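## Task

Take every bushing off the turntable, putting the bronze ones in the green bin and the steel ones in the red bin. Any bushing in the wrong bin means failure, as does leaving the crate or any bin tipped or shifted from where it stood. A bushing only counts if it stays put without the robot holding it at the end.

## Robot and tools

Robot: two six-joint UR-style arms, left_arm and right_arm, each with a two-finger parallel gripper (0 to 50 mm opening) and a wrist camera. The names are labels, not image sides. left_arm sits on the +y side. Base poses in the scene frame: left_arm (-0.068, +0.147, +0.226) m, right_arm (+0.039, -0.347, +0.226) m; both bases are tilted. Mounting plates and a metal frame behind the arms are fixed obstacles.

Scene frame: origin on the table top midway between the arms, +x out over the table, +z up. All reported gripper positions (metres), quaternions (wxyz) and velocities use it. The reported hand position may be off from reality, more so at long reach. end_effector_position is the point midway between the finger pads; fingertips extend 17.5 mm past it along the gripper's +z. Fingers close along the gripper x axis. A flat block juts about 9 cm toward the gripper's -y and rotates with it. Turning only the last joint moves the pad midpoint around a 25 mm circle.

execute_actions: {"actions": [...], "pictures": bool}. The list holds zero or one item. Empty list = just report state (with pictures). A move item is {"rows": [[18 numbers], ...], "steps": n}, with 1 to 15 rows and n from 6 to 15 (default 15); each step is 1/30 s, each row drives one step, and the final row repeats to fill the steps. A wait item is {"steps": n} with n up to 300 and no rows; it counts from the previous result, including your thinking time. A refused call moves nothing.

Each row: 18 numbers, all in [-1, 1], covering both arms even if one is idle. Order: left_arm's six joint values (shoulder pan, shoulder lift, elbow, wrist 1, wrist 2, wrist 3), then left gripper position, force_limit, speed; then the same nine for right_arm. Joint values are offsets, not absolute angles: scale 1.0 = 1.989 rad, measured from the joint angles shown in the most recent result that lists them (before any such result in a scene, or for later calls within one reply, from where the arm is when the action begins). So sending zeros pulls the arm back to those reference angles; it is not a hold or wait. Stated joint ranges (rad): left_arm pan -3.142..3.142, lift -6.283..6.283, elbow 0..3.142, wrists -6.283..6.283; right_arm pan 0..6.283, lift -6.283..6.283, elbow -3.142..0, wrists -6.283..6.283. Asking for more than 0.010 rad past a limit gets the call refused; requests past the true limit (within ±0.010 of the stated one) are clipped, reported as "joint sent to its limit".

Gripper numbers are absolute settings, not offsets. position: +1 fully open (50 mm), about -0.65 pads touching, -1 to grip (closes until blocked). force_limit: -1 ≈ 20 N, 0 ≈ 102 N, +1 ≈ 185 N per pad (actual up to ~17% more). speed: -1 = 20 mm/s, 0 = 85, +1 = 150. To keep a gripper unchanged, repeat its previous three numbers. New force or speed only apply after the position value changes by at least 0.01; to loosen, open first. object_status: 0 moving, 1 blocked while opening, 2 blocked while closing (a hold), 3 reached target or pads met (likely empty). Confirm 2 after gripping. With force_limit -1, status can stay 2 after losing the part. Opening in mm ≈ (250 - position_measured) × 0.202.

Motion: commands are smoothed (~0.17 s lag), per-step joint targets stay within 0.575 rad of measured angles, and the hand cannot be asked to jump over 100 mm per step, so big moves take several calls and may be short when the result arrives. The result is taken 6 steps before the action ends; those steps run during your next reply. Arms keep heading to the last commanded target while you think until they settle or a step is HELD.

Result lines: per-arm pose and velocities; Joint positions and Joint velocities (rad, rad/s, column order); joint torques (uncalibrated, noisy); Wrist force/torque in the gripper's own axes (noisy, offset up to ~4 N, saturates near 50 N, may say "no reading"). HELD marks steps where your row was not fully sent; "joint command not followed" means a clearance check altered joint targets. MOTOR HOT warns at 70 °C; at 85 °C an over-temperature stop brakes the arm.

Faults to avoid: contact torque at a joint's load limit (136 N m for the three big joints, 25.4 N m for wrists, including payload) or any external force of 150 N stops that arm for 10 s and drops the rest of the call. Don't let the arms collide or push each other; don't shove, drop or slam parts; never let anything leave the table; keep the crate and bins upright and unmoved. Occasional tugs on held parts or nudges to loose ones may happen.

zoom_image: {"camera": one of cam_head_left, cam_head_right, cam_left_wrist, cam_right_wrist, "region": [x0, y0, x1, y1]} in pixels of that camera's latest 504x504 image, origin top-left, at most 504x504. Calibration (K, distortion, T_world_to_cam) is given per camera; head cameras are pinhole+radial, wrist cameras fisheye and posed from joint readings, all with small errors.

read_manual: {"section": "licences"} returns licence text only.

finished_scene: {"scene": n} ends the current scene irreversibly, grades it and gives the next task. Call it only when every bushing rests correctly on its own.

Each tool is called after ">>>" as name(argument=value, ...), one argument or row to a line, values as JSON.

## Session

>>> execute_actions(
  actions=[],
)

Scene clock: 0.00 s of 12600.00 s.
left_arm: end_effector_position=(+0.4721, +0.7171, +0.1982) position_measured=3 object_status=3 end_effector_quat_wxyz=(+0.332, -0.836, +0.437, -0.004) end_effector_velocity=(+0.000, -0.001, +0.000) end_effector_angular_velocity=(-0.000, -0.000, -0.001) | right_arm: end_effector_position=(+0.3872, -0.7863, +0.1248) position_measured=3 object_status=3 end_effector_quat_wxyz=(+0.134, +0.633, +0.752, +0.124) end_effector_velocity=(+0.000, -0.000, -0.000) end_effector_angular_velocity=(-0.001, -0.000, +0.001)
Joint positions: left_arm=[-0.062 -1.549  2.088 -3.347 -0.597 -2.855] | right_arm=[ 2.777 -1.19  -2.415 -0.209  1.388 -0.844]
Joint velocities: left_arm=[-0.001  0.     0.    -0.    -0.     0.001] | right_arm=[-0.001 -0.001  0.001  0.001  0.    -0.001]
Joint torques (N m, as the arm reports them, + toward a larger angle): no reading
Wrist force (N, on the end effector, along its own x y z axes, offset not removed): no reading
Wrist torque (N m, same axes, about the end effector's origin, offset not removed): no reading

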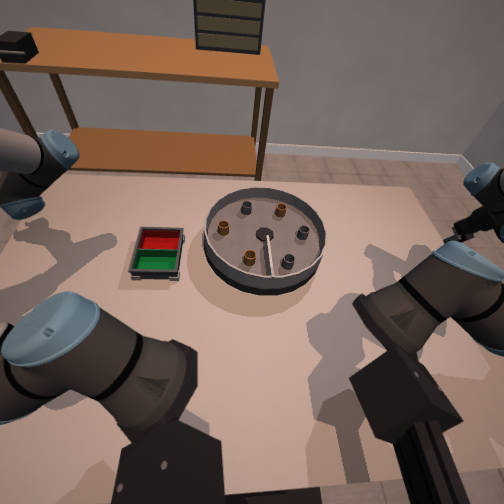

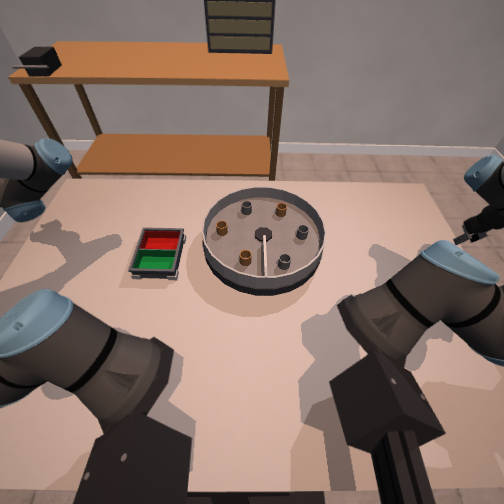

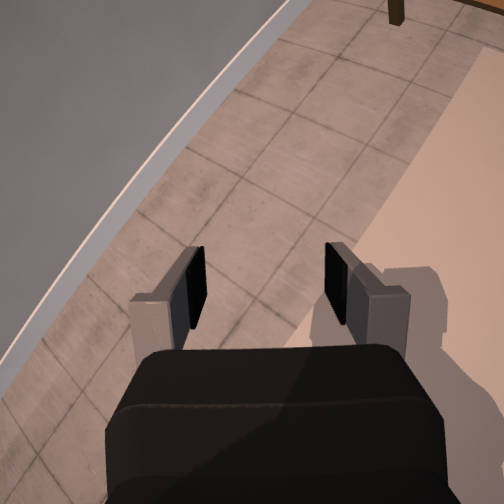

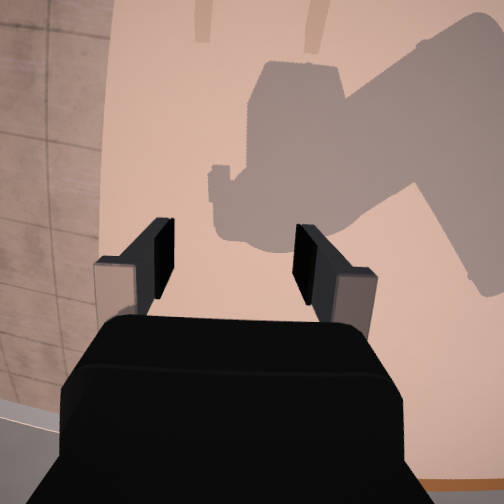

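>>> zoom_image(
  camera="cam_head_left",
  region=[110, 170, 350, 310],
)

>>> zoom_image(
  camera="cam_head_right",
  region=[110, 170, 350, 310],
)

Region (110, 170, 350, 310) of cam_head_left's 504x504 image, scaled by 2.100, with more detail than that image has; it fills the top 294 rows of this view, and the rest is white.

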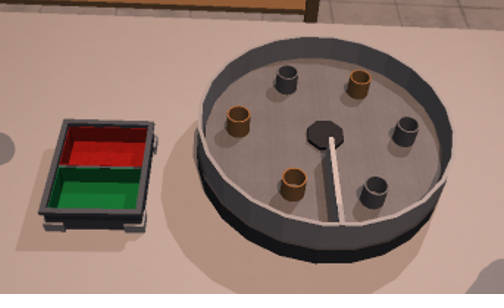

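Region (110, 170, 350, 310) of cam_head_right's 504x504 image, scaled by 2.100, with more detail than that image has; it fills the top 294 rows of this view, and the rest is white.

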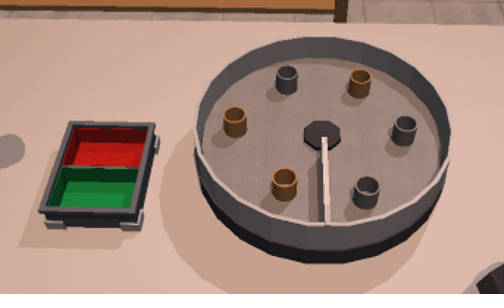

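>>> execute_actions(
  actions=[],
)

Scene clock: 0.27 s of 12600.00 s.
left_arm: end_effector_position=(+0.4721, +0.7171, +0.1982) position_measured=3 object_status=3 end_effector_quat_wxyz=(+0.332, -0.836, +0.437, -0.004) end_effector_velocity=(+0.000, -0.001, -0.000) end_effector_angular_velocity=(-0.001, +0.000, -0.002) | right_arm: end_effector_position=(+0.3872, -0.7863, +0.1248) position_measured=3 object_status=3 end_effector_quat_wxyz=(+0.134, +0.633, +0.752, +0.124) end_effector_velocity=(-0.000, +0.001, -0.000) end_effector_angular_velocity=(+0.001, +0.001, +0.001)
Joint positions: left_arm=[-0.062 -1.549  2.088 -3.347 -0.597 -2.855] | right_arm=[ 2.777 -1.19  -2.415 -0.209  1.388 -0.844]
Joint velocities: left_arm=[-0.001 -0.     0.001  0.001 -0.     0.   ] | right_arm=[ 0.001  0.    -0.001 -0.    -0.     0.   ]
Joint torques (N m, as the arm reports them, + toward a larger angle): left_arm=[ -7.83 -26.31 -15.31  -2.33  -0.12   0.15] | right_arm=[-5.09 22.2  14.99  3.4   0.93 -0.06]
Wrist force (N, on the end effector, along its own x y z axes, offset not removed): left_arm=[-0.7 -1.9 -0.3] | right_arm=[1.0 -0.2 -3.2]
Wrist torque (N m, same axes, about the end effector's origin, offset not removed): left_arm=[-0.37 0.26 -0.04] | right_arm=[-0.20 0.05 0.19]
Kept back: nothing.
Steps of this call (steps 1 to 8: nothing new was sent). Readings (joint positions | what the end effector reports):
1: left_arm=[-0.062 -1.549 2.088 -3.347 -0.597 -2.855] | right_arm=[2.777 -1.190 -2.415 -0.209 1.388 -0.844] | left_arm position_measured=3 object_status=3 | right_arm position_measured=3 object_status=3
2: left_arm=[-0.062 -1.549 2.088 -3.347 -0.597 -2.855] | right_arm=[2.777 -1.190 -2.415 -0.209 1.388 -0.844] | left_arm position_measured=3 object_status=3 | right_arm position_measured=3 object_status=3
4: left_arm=[-0.062 -1.549 2.088 -3.347 -0.597 -2.855] | right_arm=[2.777 -1.190 -2.415 -0.209 1.388 -0.844] | left_arm position_measured=3 object_status=3 | right_arm position_measured=3 object_status=3
8: the state above
camera_calibration (this result's frames):
cam_left_wrist: T_world_to_cam=[[0.5826, -0.745443, -0.32387, 0.328309], [-0.806474, -0.480753, -0.344205, 0.802227], [0.100883, 0.461727, -0.881267, -0.0585227], [0, 0, 0, 1]] pos_world=[0.461606, 0.65743, 0.330886]
cam_right_wrist: T_world_to_cam=[[-0.195885, 0.979786, -0.0405898, 0.850497], [0.770676, 0.179409, 0.61145, -0.234369], [0.606372, 0.0884923, -0.790242, 0.0819953], [0, 0, 0, 1]] pos_world=[0.297502, -0.798513, 0.242622]

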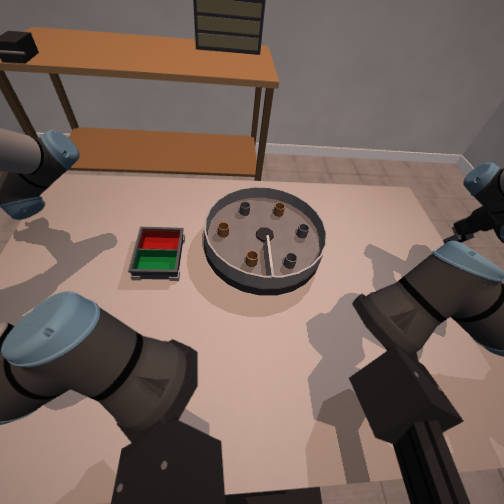

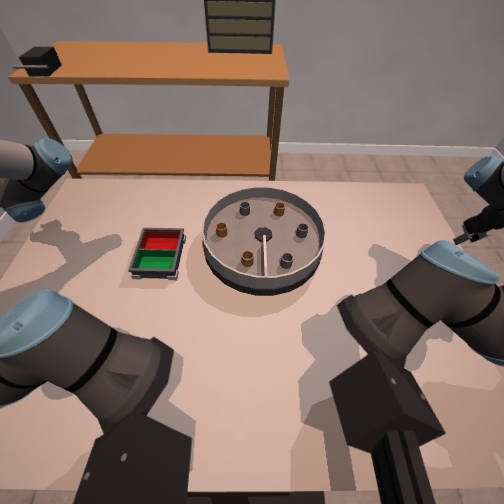

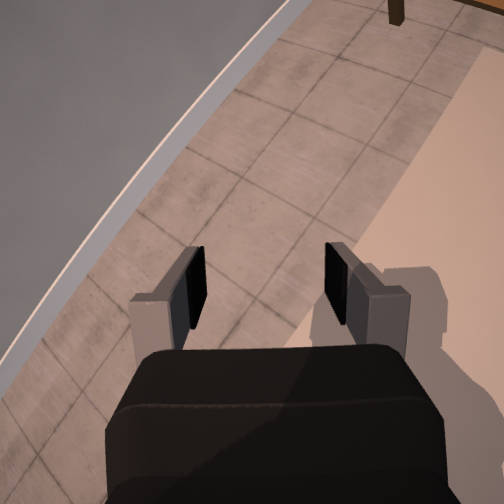

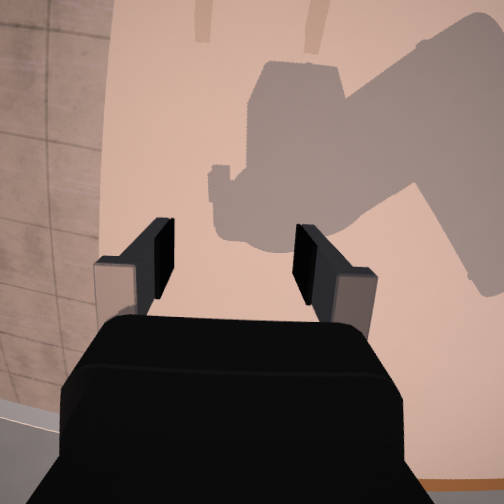

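>>> execute_actions(
  actions=[
    {"steps": 90},
  ],
  pictures=true,
)

>>> zoom_image(
  camera="cam_head_left",
  region=[110, 170, 350, 310],
)

Scene clock: 3.27 s of 12600.00 s.
left_arm: end_effector_position=(+0.4721, +0.7171, +0.1982) position_measured=3 object_status=3 end_effector_quat_wxyz=(+0.332, -0.836, +0.437, -0.004) end_effector_velocity=(-0.000, +0.001, +0.000) end_effector_angular_velocity=(+0.001, +0.000, +0.001) | right_arm: end_effector_position=(+0.3872, -0.7863, +0.1248) position_measured=3 object_status=3 end_effector_quat_wxyz=(+0.134, +0.633, +0.752, +0.124) end_effector_velocity=(-0.000, +0.000, +0.000) end_effector_angular_velocity=(+0.000, -0.001, -0.000)
Joint positions: left_arm=[-0.062 -1.549  2.088 -3.347 -0.597 -2.855] | right_arm=[ 2.777 -1.19  -2.415 -0.209  1.388 -0.844]
Joint velocities: left_arm=[ 0.001  0.    -0.001 -0.    -0.     0.001] | right_arm=[-0.     0.001 -0.001 -0.     0.001  0.   ]
Joint torques (N m, as the arm reports them, + toward a larger angle): left_arm=[-10.68 -26.08 -17.01  -2.16   0.01   0.18] | right_arm=[-4.42 20.49 13.87  2.93  1.62  0.44]
Wrist force (N, on the end effector, along its own x y z axes, offset not removed): left_arm=[-2.3 -0.6 0.9] | right_arm=[3.3 0.0 -1.6]
Wrist torque (N m, same axes, about the end effector's origin, offset not removed): left_arm=[-0.08 0.48 0.05] | right_arm=[-0.21 -0.49 -0.02]
Kept back: nothing.
Steps of this call (steps 1 to 90: nothing new was sent). Readings (joint positions | what the end effector reports):
1: left_arm=[-0.062 -1.549 2.088 -3.347 -0.597 -2.855] | right_arm=[2.777 -1.190 -2.415 -0.209 1.388 -0.844] | left_arm position_measured=3 object_status=3 | right_arm position_measured=3 object_status=3
2: left_arm=[-0.062 -1.549 2.088 -3.347 -0.597 -2.855] | right_arm=[2.777 -1.190 -2.415 -0.209 1.388 -0.844] | left_arm position_measured=3 object_status=3 | right_arm position_measured=3 object_status=3
4: left_arm=[-0.062 -1.549 2.088 -3.347 -0.597 -2.855] | right_arm=[2.777 -1.190 -2.415 -0.209 1.388 -0.844] | left_arm position_measured=3 object_status=3 | right_arm position_measured=3 object_status=3
8: left_arm=[-0.062 -1.549 2.088 -3.347 -0.597 -2.855] | right_arm=[2.777 -1.190 -2.415 -0.209 1.388 -0.844] | left_arm position_measured=3 object_status=3 | right_arm position_measured=3 object_status=3
90: the state above
camera_calibration (this result's frames):
cam_left_wrist: T_world_to_cam=[[0.5826, -0.745443, -0.32387, 0.328309], [-0.806474, -0.480753, -0.344205, 0.802227], [0.100883, 0.461727, -0.881267, -0.0585227], [0, 0, 0, 1]] pos_world=[0.461606, 0.65743, 0.330886]

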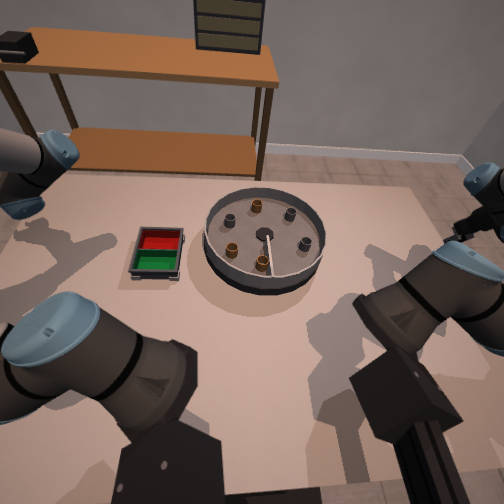

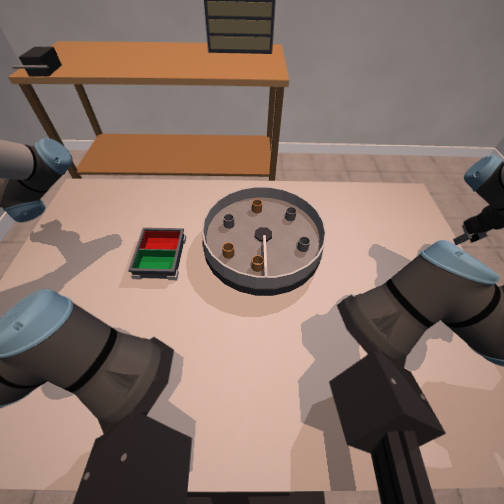

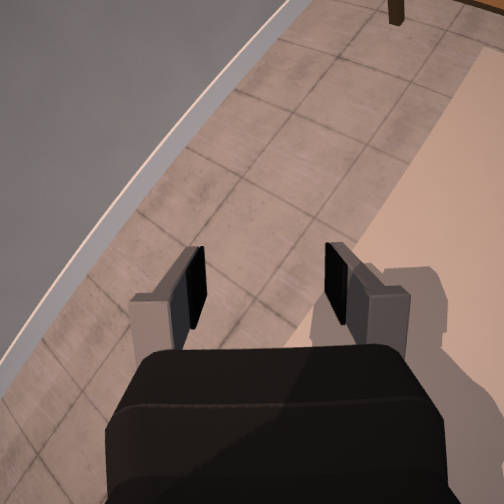

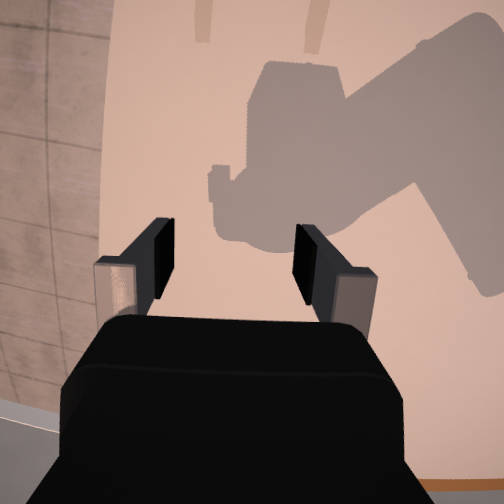

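Region (110, 170, 350, 310) of cam_head_left's 504x504 image, scaled by 2.100, with more detail than that image has; it fills the top 294 rows of this view, and the rest is white.

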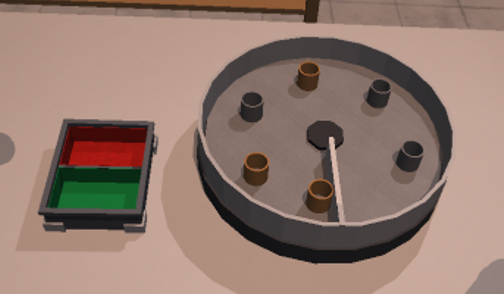

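>>> execute_actions(
  actions=[],
)

>>> zoom_image(
  camera="cam_head_left",
  region=[110, 170, 350, 310],
)

Scene clock: 5.53 s of 12600.00 s.
left_arm: end_effector_position=(+0.4721, +0.7171, +0.1982) position_measured=3 object_status=3 end_effector_quat_wxyz=(+0.332, -0.836, +0.437, -0.004) end_effector_velocity=(+0.000, +0.000, +0.000) end_effector_angular_velocity=(+0.000, -0.000, -0.000) | right_arm: end_effector_position=(+0.3872, -0.7863, +0.1248) position_measured=3 object_status=3 end_effector_quat_wxyz=(+0.134, +0.633, +0.752, +0.124) end_effector_velocity=(+0.000, +0.001, -0.000) end_effector_angular_velocity=(+0.002, +0.001, +0.000)
Joint positions: left_arm=[-0.062 -1.549  2.088 -3.347 -0.597 -2.855] | right_arm=[ 2.777 -1.19  -2.415 -0.209  1.388 -0.844]
Joint velocities: left_arm=[-0. -0. -0.  0. -0.  0.] | right_arm=[ 0.001 -0.001 -0.    -0.001  0.     0.001]
Joint torques (N m, as the arm reports them, + toward a larger angle): left_arm=[-11.58 -23.56 -18.85  -1.88   0.18   0.56] | right_arm=[-3.95 18.53 12.93  2.48  2.1   0.77]
Wrist force (N, on the end effector, along its own x y z axes, offset not removed): left_arm=[-1.6 -1.4 1.2] | right_arm=[1.9 -3.5 2.5]
Wrist torque (N m, same axes, about the end effector's origin, offset not removed): left_arm=[-0.23 0.37 -0.03] | right_arm=[-0.64 -0.12 -0.16]
Kept back: nothing.
Steps of this call (steps 1 to 68: nothing new was sent). Readings (joint positions | what the end effector reports):
1: left_arm=[-0.062 -1.549 2.088 -3.347 -0.597 -2.855] | right_arm=[2.777 -1.190 -2.415 -0.209 1.388 -0.844] | left_arm position_measured=3 object_status=3 | right_arm position_measured=3 object_status=3
2: left_arm=[-0.062 -1.549 2.088 -3.347 -0.597 -2.855] | right_arm=[2.777 -1.190 -2.415 -0.209 1.388 -0.844] | left_arm position_measured=3 object_status=3 | right_arm position_measured=3 object_status=3
4: left_arm=[-0.062 -1.549 2.088 -3.347 -0.597 -2.855] | right_arm=[2.777 -1.190 -2.415 -0.209 1.388 -0.844] | left_arm position_measured=3 object_status=3 | right_arm position_measured=3 object_status=3
8: left_arm=[-0.062 -1.549 2.088 -3.347 -0.597 -2.855] | right_arm=[2.777 -1.190 -2.415 -0.209 1.388 -0.844] | left_arm position_measured=3 object_status=3 | right_arm position_measured=3 object_status=3
68: the state above
camera_calibration (this result's frames):
cam_left_wrist: T_world_to_cam=[[0.5826, -0.745443, -0.32387, 0.328309], [-0.806474, -0.480753, -0.344205, 0.802227], [0.100884, 0.461727, -0.881267, -0.0585227], [0, 0, 0, 1]] pos_world=[0.461606, 0.65743, 0.330886]
cam_right_wrist: T_world_to_cam=[[-0.195885, 0.979786, -0.0405899, 0.850497], [0.770676, 0.179409, 0.61145, -0.234369], [0.606372, 0.0884923, -0.790241, 0.0819953], [0, 0, 0, 1]] pos_world=[0.297502, -0.798514, 0.242622]

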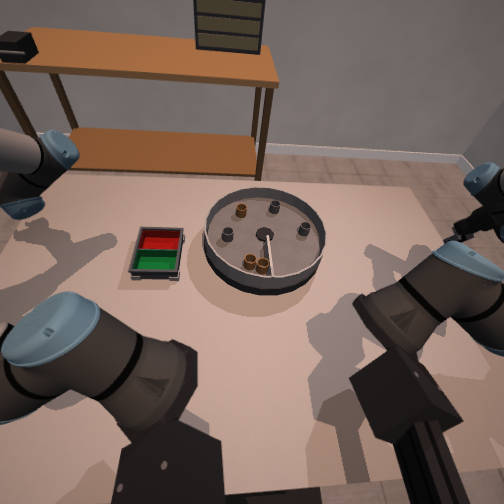

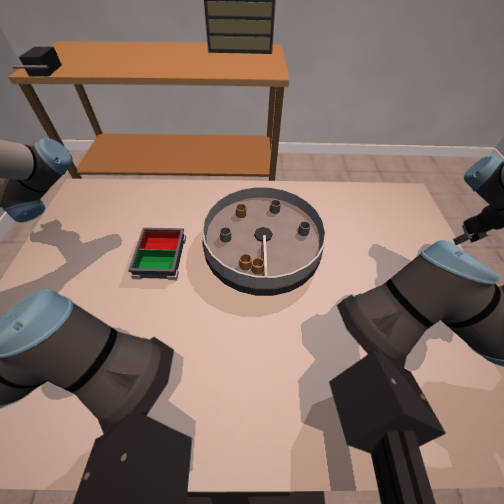

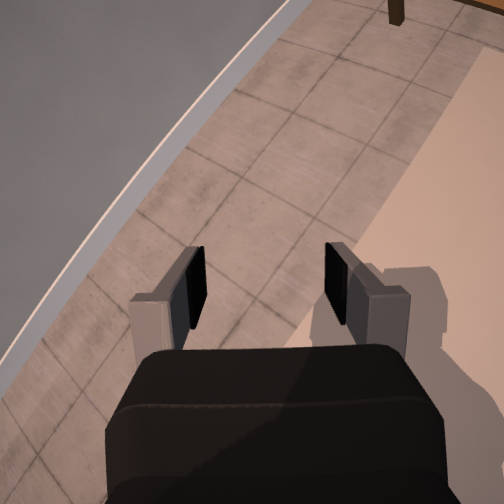

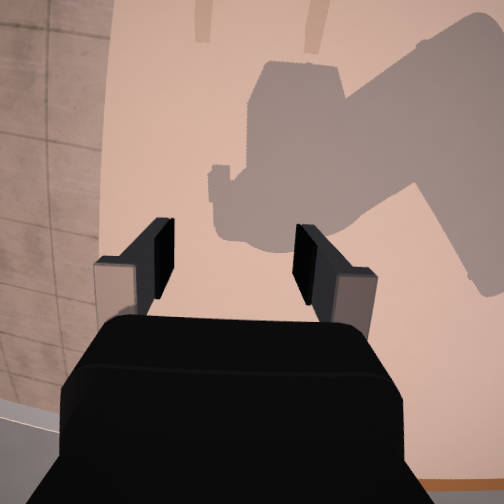

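Region (110, 170, 350, 310) of cam_head_left's 504x504 image, scaled by 2.100, with more detail than that image has; it fills the top 294 rows of this view, and the rest is white.

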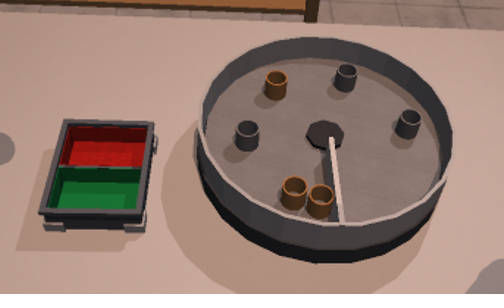

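>>> execute_actions(
  actions=[
    {"rows": [[-0.6194,0.2157,0.0307,0.6435,-0.2383,0.0231,1,-0.5,0.5,0,0,0,0,0,0,1,0,0]], "steps": 15},
  ],
)

>>> execute_actions(
  actions=[
    {"steps": 45},
  ],
  pictures=true,
)

Scene clock: 11.03 s of 12600.00 s.
left_arm: end_effector_position=(+0.5340, +0.6186, +0.1648) position_measured=3 object_status=3 end_effector_quat_wxyz=(+0.280, -0.795, +0.537, -0.045) end_effector_velocity=(+0.212, -0.421, -0.109) end_effector_angular_velocity=(-0.360, +0.170, -0.930) | right_arm: end_effector_position=(+0.3872, -0.7863, +0.1248) position_measured=3 object_status=3 end_effector_quat_wxyz=(+0.134, +0.633, +0.752, +0.124) end_effector_velocity=(+0.000, +0.000, +0.000) end_effector_angular_velocity=(+0.000, -0.000, +0.000)
Joint positions: left_arm=[-0.16  -1.477  2.098 -3.249 -0.676 -2.848] | right_arm=[ 2.777 -1.19  -2.415 -0.209  1.388 -0.844]
Joint velocities: left_arm=[-0.412  0.271  0.039  0.406 -0.297  0.029] | right_arm=[ 0. -0.  0. -0. -0.  0.]
Joint torques (N m, as the arm reports them, + toward a larger angle): left_arm=[-26.8  -13.16  -3.56   0.53  -3.07   1.42] | right_arm=[-3.09 14.46 12.57  1.56  3.26  1.68]
Wrist force (N, on the end effector, along its own x y z axes, offset not removed): left_arm=[-1.7 -1.6 1.4] | right_arm=[-0.6 -1.7 1.4]
Wrist torque (N m, same axes, about the end effector's origin, offset not removed): left_arm=[-0.31 0.35 -0.12] | right_arm=[-0.21 0.27 0.06]
Steps of this call (steps 1 to 156: nothing new was sent; steps 157 to 165: the first 9 steps of this action). Readings (joint positions | what the end effector reports):
157: left_arm=[-0.062 -1.549 2.088 -3.347 -0.597 -2.855] | right_arm=[2.777 -1.190 -2.415 -0.209 1.388 -0.844] | left_arm position_measured=3 object_status=3 | right_arm position_measured=3 object_status=3
158: left_arm=[-0.067 -1.545 2.088 -3.343 -0.601 -2.855] | right_arm=[2.777 -1.190 -2.415 -0.209 1.388 -0.844] | left_arm position_measured=3 object_status=3 | right_arm position_measured=3 object_status=3
160: left_arm=[-0.093 -1.524 2.091 -3.317 -0.624 -2.853] | right_arm=[2.777 -1.190 -2.415 -0.209 1.388 -0.844] | left_arm position_measured=3 object_status=3 | right_arm position_measured=3 object_status=3
164: left_arm=[-0.147 -1.487 2.097 -3.263 -0.665 -2.849] | right_arm=[2.777 -1.190 -2.415 -0.209 1.388 -0.844] | left_arm position_measured=3 object_status=3 | right_arm position_measured=3 object_status=3
165: the state above

Scene clock: 12.53 s of 12600.00 s.
left_arm: end_effector_position=(+0.4269, -0.0448, +0.1982) position_measured=3 object_status=3 end_effector_quat_wxyz=(+0.011, -0.176, +0.981, -0.081) end_effector_velocity=(-0.391, -0.273, +0.091) end_effector_angular_velocity=(+0.466, +0.141, -1.356) | right_arm: end_effector_position=(+0.3872, -0.7863, +0.1248) position_measured=3 object_status=3 end_effector_quat_wxyz=(+0.134, +0.633, +0.752, +0.124) end_effector_velocity=(-0.000, -0.000, -0.000) end_effector_angular_velocity=(-0.001, +0.001, -0.001)
Joint positions: left_arm=[-1.058 -1.168  2.142 -2.328 -1.017 -2.815] | right_arm=[ 2.777 -1.19  -2.415 -0.209  1.388 -0.844]
Joint velocities: left_arm=[-0.862  0.189  0.025  0.931 -0.208  0.02 ] | right_arm=[-0.001 -0.    -0.001  0.001 -0.    -0.   ]
Joint torques (N m, as the arm reports them, + toward a larger angle): left_arm=[-49.17  -4.74  -7.64   2.06  -3.02   1.44] | right_arm=[-2.69 15.67 11.91  1.59  3.05  1.59]
Wrist force (N, on the end effector, along its own x y z axes, offset not removed): left_arm=[-0.2 -2.4 0.3] | right_arm=[-1.2 1.7 -2.4]
Wrist torque (N m, same axes, about the end effector's origin, offset not removed): left_arm=[-0.36 0.09 -0.06] | right_arm=[0.13 0.38 -0.05]
Kept back: nothing.
Steps of this call (steps 1 to 6: the last 6 steps of your previous action; steps 7 to 45: the robot went on to your last target). Readings (joint positions | what the end effector reports):
1: left_arm=[-0.174 -1.468 2.099 -3.235 -0.686 -2.847] | right_arm=[2.777 -1.190 -2.415 -0.209 1.388 -0.844] | left_arm position_measured=3 object_status=3 | right_arm position_measured=3 object_status=3
2: left_arm=[-0.189 -1.459 2.101 -3.221 -0.695 -2.846] | right_arm=[2.777 -1.190 -2.415 -0.209 1.388 -0.844] | left_arm position_measured=3 object_status=3 | right_arm position_measured=3 object_status=3
4: left_arm=[-0.217 -1.442 2.103 -3.192 -0.715 -2.844] | right_arm=[2.777 -1.190 -2.415 -0.209 1.388 -0.844] | left_arm position_measured=3 object_status=3 | right_arm position_measured=3 object_status=3
8: left_arm=[-0.277 -1.408 2.108 -3.132 -0.752 -2.840] | right_arm=[2.777 -1.190 -2.415 -0.209 1.388 -0.844] | left_arm position_measured=3 object_status=3 | right_arm position_measured=3 object_status=3
45: the state above
camera_calibration (this result's frames):
cam_left_wrist: T_world_to_cam=[[-0.954503, -0.297841, -0.0146586, 0.4016], [-0.298099, 0.951732, 0.0730945, 0.163901], [-0.00781946, 0.0741386, -0.997217, 0.349877], [0, 0, 0, 1]] pos_world=[0.434923, -0.0623162, 0.34281]
cam_right_wrist: T_world_to_cam=[[-0.195885, 0.979786, -0.0405897, 0.850497], [0.770676, 0.179409, 0.61145, -0.234369], [0.606372, 0.0884925, -0.790241, 0.0819953], [0, 0, 0, 1]] pos_world=[0.297502, -0.798513, 0.242622]

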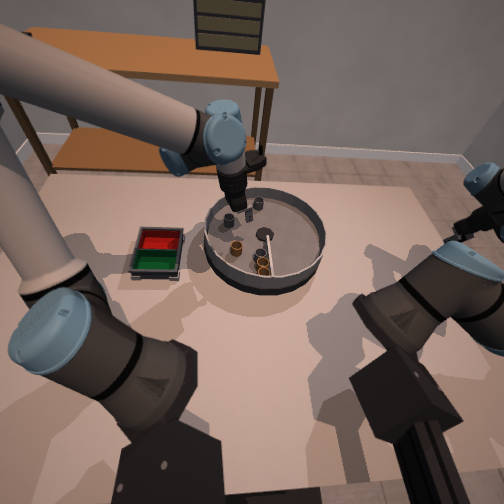

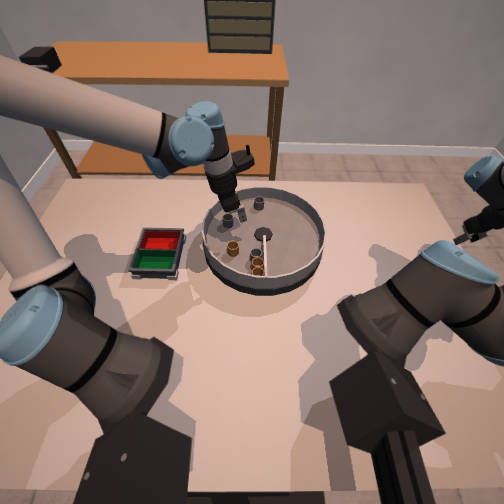

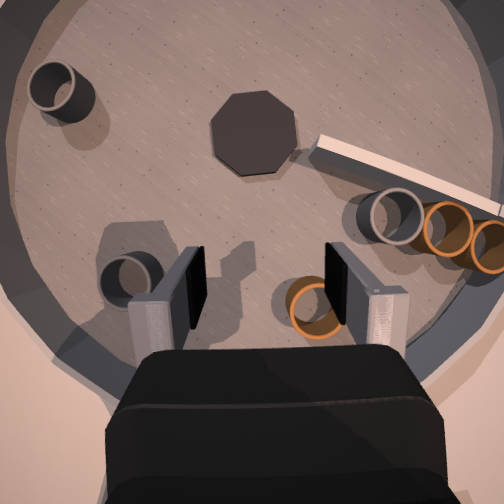

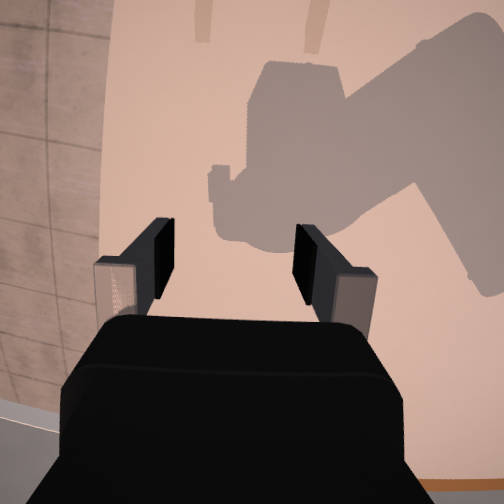

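>>> zoom_image(
  camera="cam_left_wrist",
  region=[280, 120, 504, 344],
)

Region (280, 120, 504, 344) of cam_left_wrist's 504x504 image, scaled by 2.250, with more detail than that image has.

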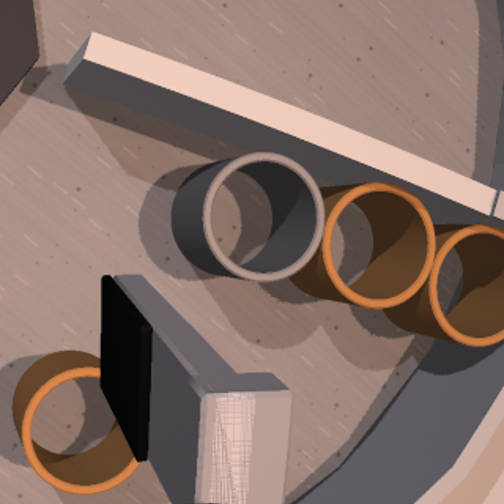

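>>> execute_actions(
  actions=[],
)

Scene clock: 15.60 s of 12600.00 s.
left_arm: end_effector_position=(+0.3202, -0.0908, +0.2205) position_measured=3 object_status=3 end_effector_quat_wxyz=(+0.001, +0.000, +1.000, -0.000) end_effector_velocity=(+0.000, -0.000, +0.001) end_effector_angular_velocity=(-0.001, -0.000, +0.001) | right_arm: end_effector_position=(+0.3872, -0.7863, +0.1248) position_measured=3 object_status=3 end_effector_quat_wxyz=(+0.134, +0.633, +0.752, +0.124) end_effector_velocity=(+0.001, -0.000, +0.000) end_effector_angular_velocity=(-0.000, -0.002, -0.000)
Joint positions: left_arm=[-1.294 -1.12   2.149 -2.068 -1.071 -2.81 ] | right_arm=[ 2.777 -1.19  -2.415 -0.209  1.388 -0.844]
Joint velocities: left_arm=[-0.    -0.    -0.001 -0.    -0.    -0.   ] | right_arm=[ 0.001  0.001  0.     0.001 -0.     0.   ]
Joint torques (N m, as the arm reports them, + toward a larger angle): left_arm=[-33.3   -6.06 -10.64  -0.4   -2.08   1.42] | right_arm=[-2.69 15.62 12.19  1.57  3.16  1.58]
Wrist force (N, on the end effector, along its own x y z axes, offset not removed): left_arm=[-1.5 -0.4 0.8] | right_arm=[-3.9 0.1 1.5]
Wrist torque (N m, same axes, about the end effector's origin, offset not removed): left_arm=[-0.10 0.36 -0.01] | right_arm=[0.03 0.99 0.02]
Kept back: nothing.
Steps of this call (steps 1 to 30: the robot went on to your last target; steps 31 to 92: nothing new was sent). Readings (joint positions | what the end effector reports):
1: left_arm=[-1.088 -1.162 2.143 -2.295 -1.024 -2.814] | right_arm=[2.777 -1.190 -2.415 -0.209 1.388 -0.844] | left_arm position_measured=3 object_status=3 | right_arm position_measured=3 object_status=3
2: left_arm=[-1.118 -1.155 2.144 -2.262 -1.032 -2.813] | right_arm=[2.777 -1.190 -2.415 -0.209 1.388 -0.844] | left_arm position_measured=3 object_status=3 | right_arm position_measured=3 object_status=3
4: left_arm=[-1.179 -1.142 2.146 -2.195 -1.046 -2.812] | right_arm=[2.777 -1.190 -2.415 -0.209 1.388 -0.844] | left_arm position_measured=3 object_status=3 | right_arm position_measured=3 object_status=3
8: left_arm=[-1.253 -1.128 2.148 -2.113 -1.062 -2.810] | right_arm=[2.777 -1.190 -2.415 -0.209 1.388 -0.844] | left_arm position_measured=3 object_status=3 | right_arm position_measured=3 object_status=3
92: the state above
All arms were judged still, so your last target was given up. Only a new action makes them travel on or press farther. Fingers that are still opening or closing keep moving.
camera_calibration (this result's frames):
cam_left_wrist: T_world_to_cam=[[-0.99842, 0.0541865, -0.0149098, 0.332471], [0.0491888, 0.970865, 0.234523, 0.0292414], [0.0271835, 0.233419, -0.971996, 0.372389], [0, 0, 0, 1]] pos_world=[0.320384, -0.133328, 0.36006]
cam_right_wrist: T_world_to_cam=[[-0.195885, 0.979786, -0.0405899, 0.850497], [0.770676, 0.179409, 0.61145, -0.234369], [0.606373, 0.0884922, -0.790241, 0.0819951], [0, 0, 0, 1]] pos_world=[0.297502, -0.798514, 0.242622]

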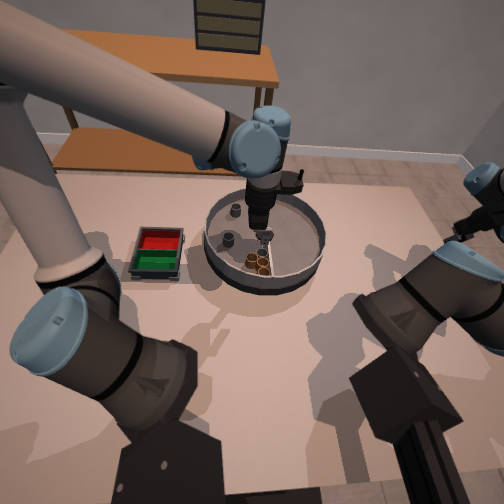

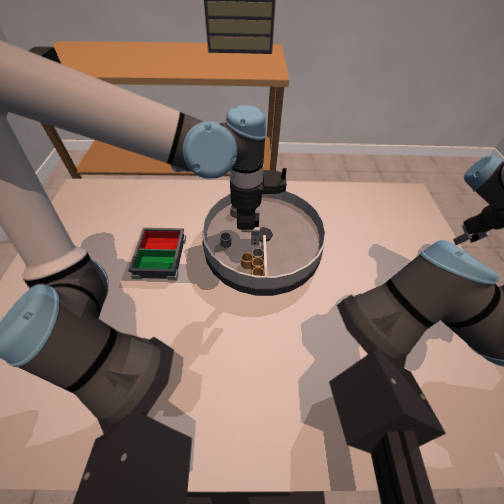

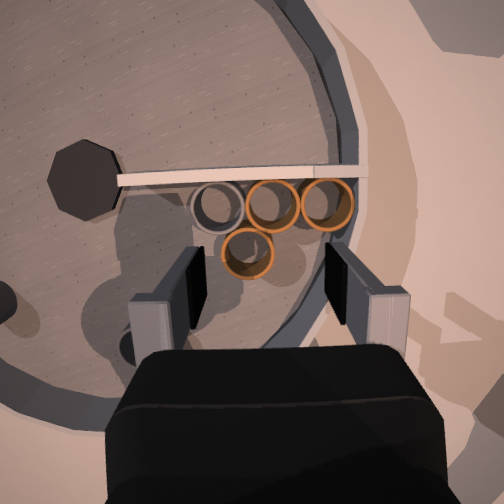

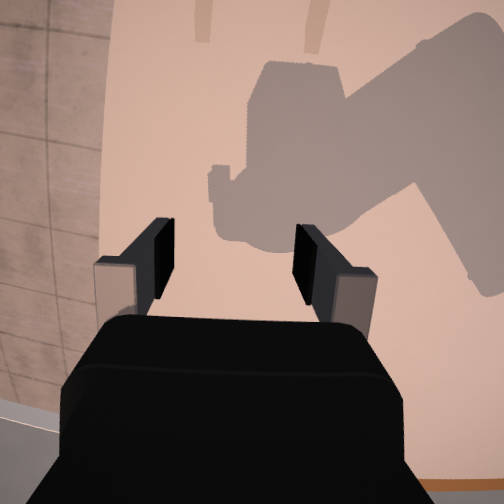

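>>> execute_actions(
  actions=[
    {"rows": [[0.035,0.03,0.022,-0.07,0.017,0.035,1,-0.5,0.5,0,0,0,0,0,0,1,0,0],[0.055,0.048,0.036,-0.111,0.027,0.056,1,-0.5,0.5,0,0,0,0,0,0,1,0,0],[0.0689,0.0598,0.0447,-0.1393,0.0332,0.0704,1,-0.5,0.5,0,0,0,0,0,0,1,0,0]], "steps": 15},
  ],
)

>>> execute_actions(
  actions=[
    {"steps": 12},
  ],
  pictures=true,
)

Scene clock: 18.97 s of 12600.00 s.
left_arm: end_effector_position=(+0.3302, -0.0742, +0.1470) position_measured=3 object_status=3 end_effector_quat_wxyz=(-0.001, +0.003, +1.000, +0.003) end_effector_velocity=(+0.025, +0.028, -0.134) end_effector_angular_velocity=(-0.049, -0.018, +0.039) | right_arm: end_effector_position=(+0.3872, -0.7863, +0.1248) position_measured=3 object_status=3 end_effector_quat_wxyz=(+0.134, +0.633, +0.752, +0.124) end_effector_velocity=(+0.000, -0.000, +0.000) end_effector_angular_velocity=(-0.000, -0.001, +0.001)
Joint positions: left_arm=[-1.186 -1.025  2.22  -2.279 -1.018 -2.699] | right_arm=[ 2.777 -1.19  -2.415 -0.209  1.388 -0.844]
Joint velocities: left_arm=[ 0.222  0.189  0.135 -0.505  0.099  0.224] | right_arm=[-0.     0.     0.    -0.     0.001 -0.001]
Joint torques (N m, as the arm reports them, + toward a larger angle): left_arm=[-20.66 -10.47  -9.94  -5.27   1.89   1.71] | right_arm=[-2.28 15.21 12.12  1.49  3.18  1.5 ]
Wrist force (N, on the end effector, along its own x y z axes, offset not removed): left_arm=[-1.2 -0.6 2.5] | right_arm=[2.5 0.2 2.5]
Wrist torque (N m, same axes, about the end effector's origin, offset not removed): left_arm=[-0.07 0.26 -0.09] | right_arm=[0.24 -0.39 -0.12]
Steps of this call (steps 1 to 92: nothing new was sent; steps 93 to 101: the first 9 steps of this action). Readings (joint positions | what the end effector reports):
93: left_arm=[-1.294 -1.120 2.149 -2.068 -1.071 -2.809] | right_arm=[2.777 -1.190 -2.415 -0.209 1.388 -0.844] | left_arm position_measured=3 object_status=3 | right_arm position_measured=3 object_status=3
94: left_arm=[-1.290 -1.116 2.152 -2.072 -1.068 -2.805] | right_arm=[2.777 -1.190 -2.415 -0.209 1.388 -0.844] | left_arm position_measured=3 object_status=3 | right_arm position_measured=3 object_status=3
96: left_arm=[-1.258 -1.087 2.175 -2.121 -1.051 -2.772] | right_arm=[2.777 -1.190 -2.415 -0.209 1.388 -0.844] | left_arm position_measured=3 object_status=3 | right_arm position_measured=3 object_status=3
100: left_arm=[-1.194 -1.032 2.215 -2.259 -1.022 -2.707] | right_arm=[2.777 -1.190 -2.415 -0.209 1.388 -0.844] | left_arm position_measured=3 object_status=3 | right_arm position_measured=3 object_status=3
101: the state above

Scene clock: 19.37 s of 12600.00 s.
left_arm: end_effector_position=(+0.3329, -0.0703, +0.1307) position_measured=3 object_status=3 end_effector_quat_wxyz=(+0.000, +0.001, +1.000, +0.001) end_effector_velocity=(+0.001, +0.002, -0.006) end_effector_angular_velocity=(-0.002, -0.001, +0.002) | right_arm: end_effector_position=(+0.3872, -0.7863, +0.1248) position_measured=3 object_status=3 end_effector_quat_wxyz=(+0.134, +0.633, +0.752, +0.124) end_effector_velocity=(+0.000, +0.000, -0.000) end_effector_angular_velocity=(+0.001, +0.000, +0.001)
Joint positions: left_arm=[-1.158 -1.002  2.237 -2.342 -1.006 -2.671] | right_arm=[ 2.777 -1.19  -2.415 -0.209  1.388 -0.844]
Joint velocities: left_arm=[ 0.01   0.008  0.006 -0.023  0.004  0.01 ] | right_arm=[ 0.    -0.     0.    -0.     0.001 -0.001]
Joint torques (N m, as the arm reports them, + toward a larger angle): left_arm=[-19.07  -9.83  -6.83  -4.52   1.49   1.4 ] | right_arm=[-2.   14.92 11.42  1.4   3.1   1.42]
Wrist force (N, on the end effector, along its own x y z axes, offset not removed): left_arm=[-1.2 -1.3 -0.2] | right_arm=[-0.5 0.1 1.1]
Wrist torque (N m, same axes, about the end effector's origin, offset not removed): left_arm=[-0.27 0.33 -0.07] | right_arm=[-0.12 0.36 0.02]
Kept back: nothing.
Steps of this call (steps 1 to 6: the last 6 steps of your previous action; steps 7 to 12: the robot went on to your last target). Readings (joint positions | what the end effector reports):
1: left_arm=[-1.179 -1.019 2.224 -2.294 -1.015 -2.692] | right_arm=[2.777 -1.190 -2.415 -0.209 1.388 -0.844] | left_arm position_measured=3 object_status=3 | right_arm position_measured=3 object_status=3
2: left_arm=[-1.174 -1.015 2.227 -2.306 -1.013 -2.687] | right_arm=[2.777 -1.190 -2.415 -0.209 1.388 -0.844] | left_arm position_measured=3 object_status=3 | right_arm position_measured=3 object_status=3
4: left_arm=[-1.167 -1.009 2.231 -2.321 -1.010 -2.680] | right_arm=[2.777 -1.190 -2.415 -0.209 1.388 -0.844] | left_arm position_measured=3 object_status=3 | right_arm position_measured=3 object_status=3
8: left_arm=[-1.161 -1.004 2.235 -2.336 -1.007 -2.673] | right_arm=[2.777 -1.190 -2.415 -0.209 1.388 -0.844] | left_arm position_measured=3 object_status=3 | right_arm position_measured=3 object_status=3
12: the state above
camera_calibration (this result's frames):
cam_left_wrist: T_world_to_cam=[[-0.998346, 0.0556253, -0.0145055, 0.342768], [0.0506311, 0.970347, 0.236356, 0.0290437], [0.0272227, 0.23523, -0.971558, 0.280026], [0, 0, 0, 1]] pos_world=[0.333107, -0.11312, 0.270169]
cam_right_wrist: T_world_to_cam=[[-0.195885, 0.979786, -0.0405899, 0.850497], [0.770676, 0.179409, 0.61145, -0.234369], [0.606372, 0.0884924, -0.790241, 0.0819953], [0, 0, 0, 1]] pos_world=[0.297502, -0.798513, 0.242622]

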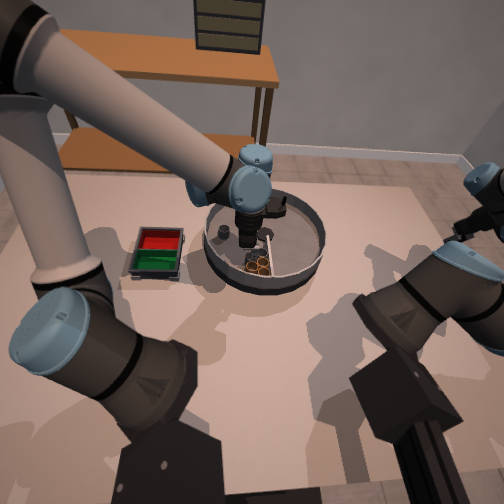

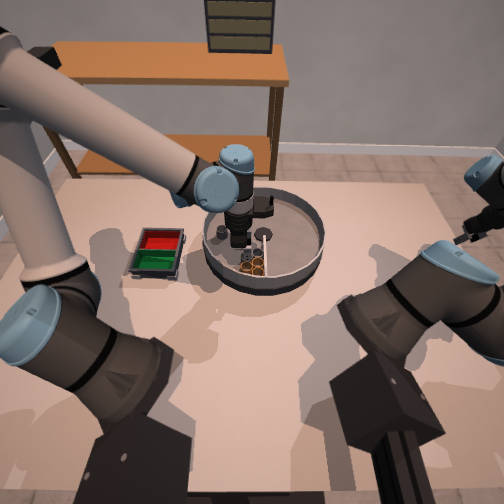

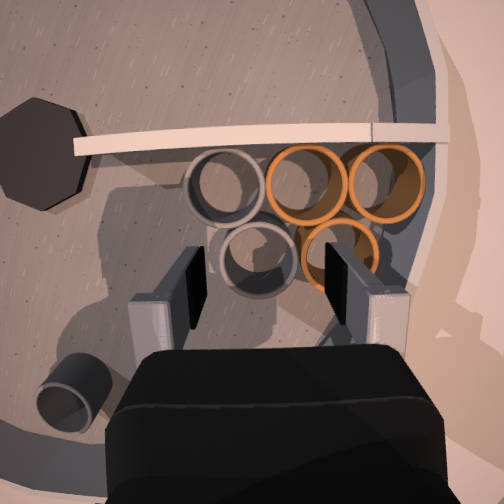

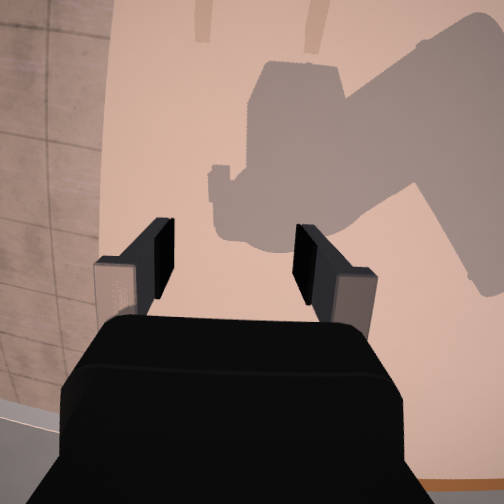

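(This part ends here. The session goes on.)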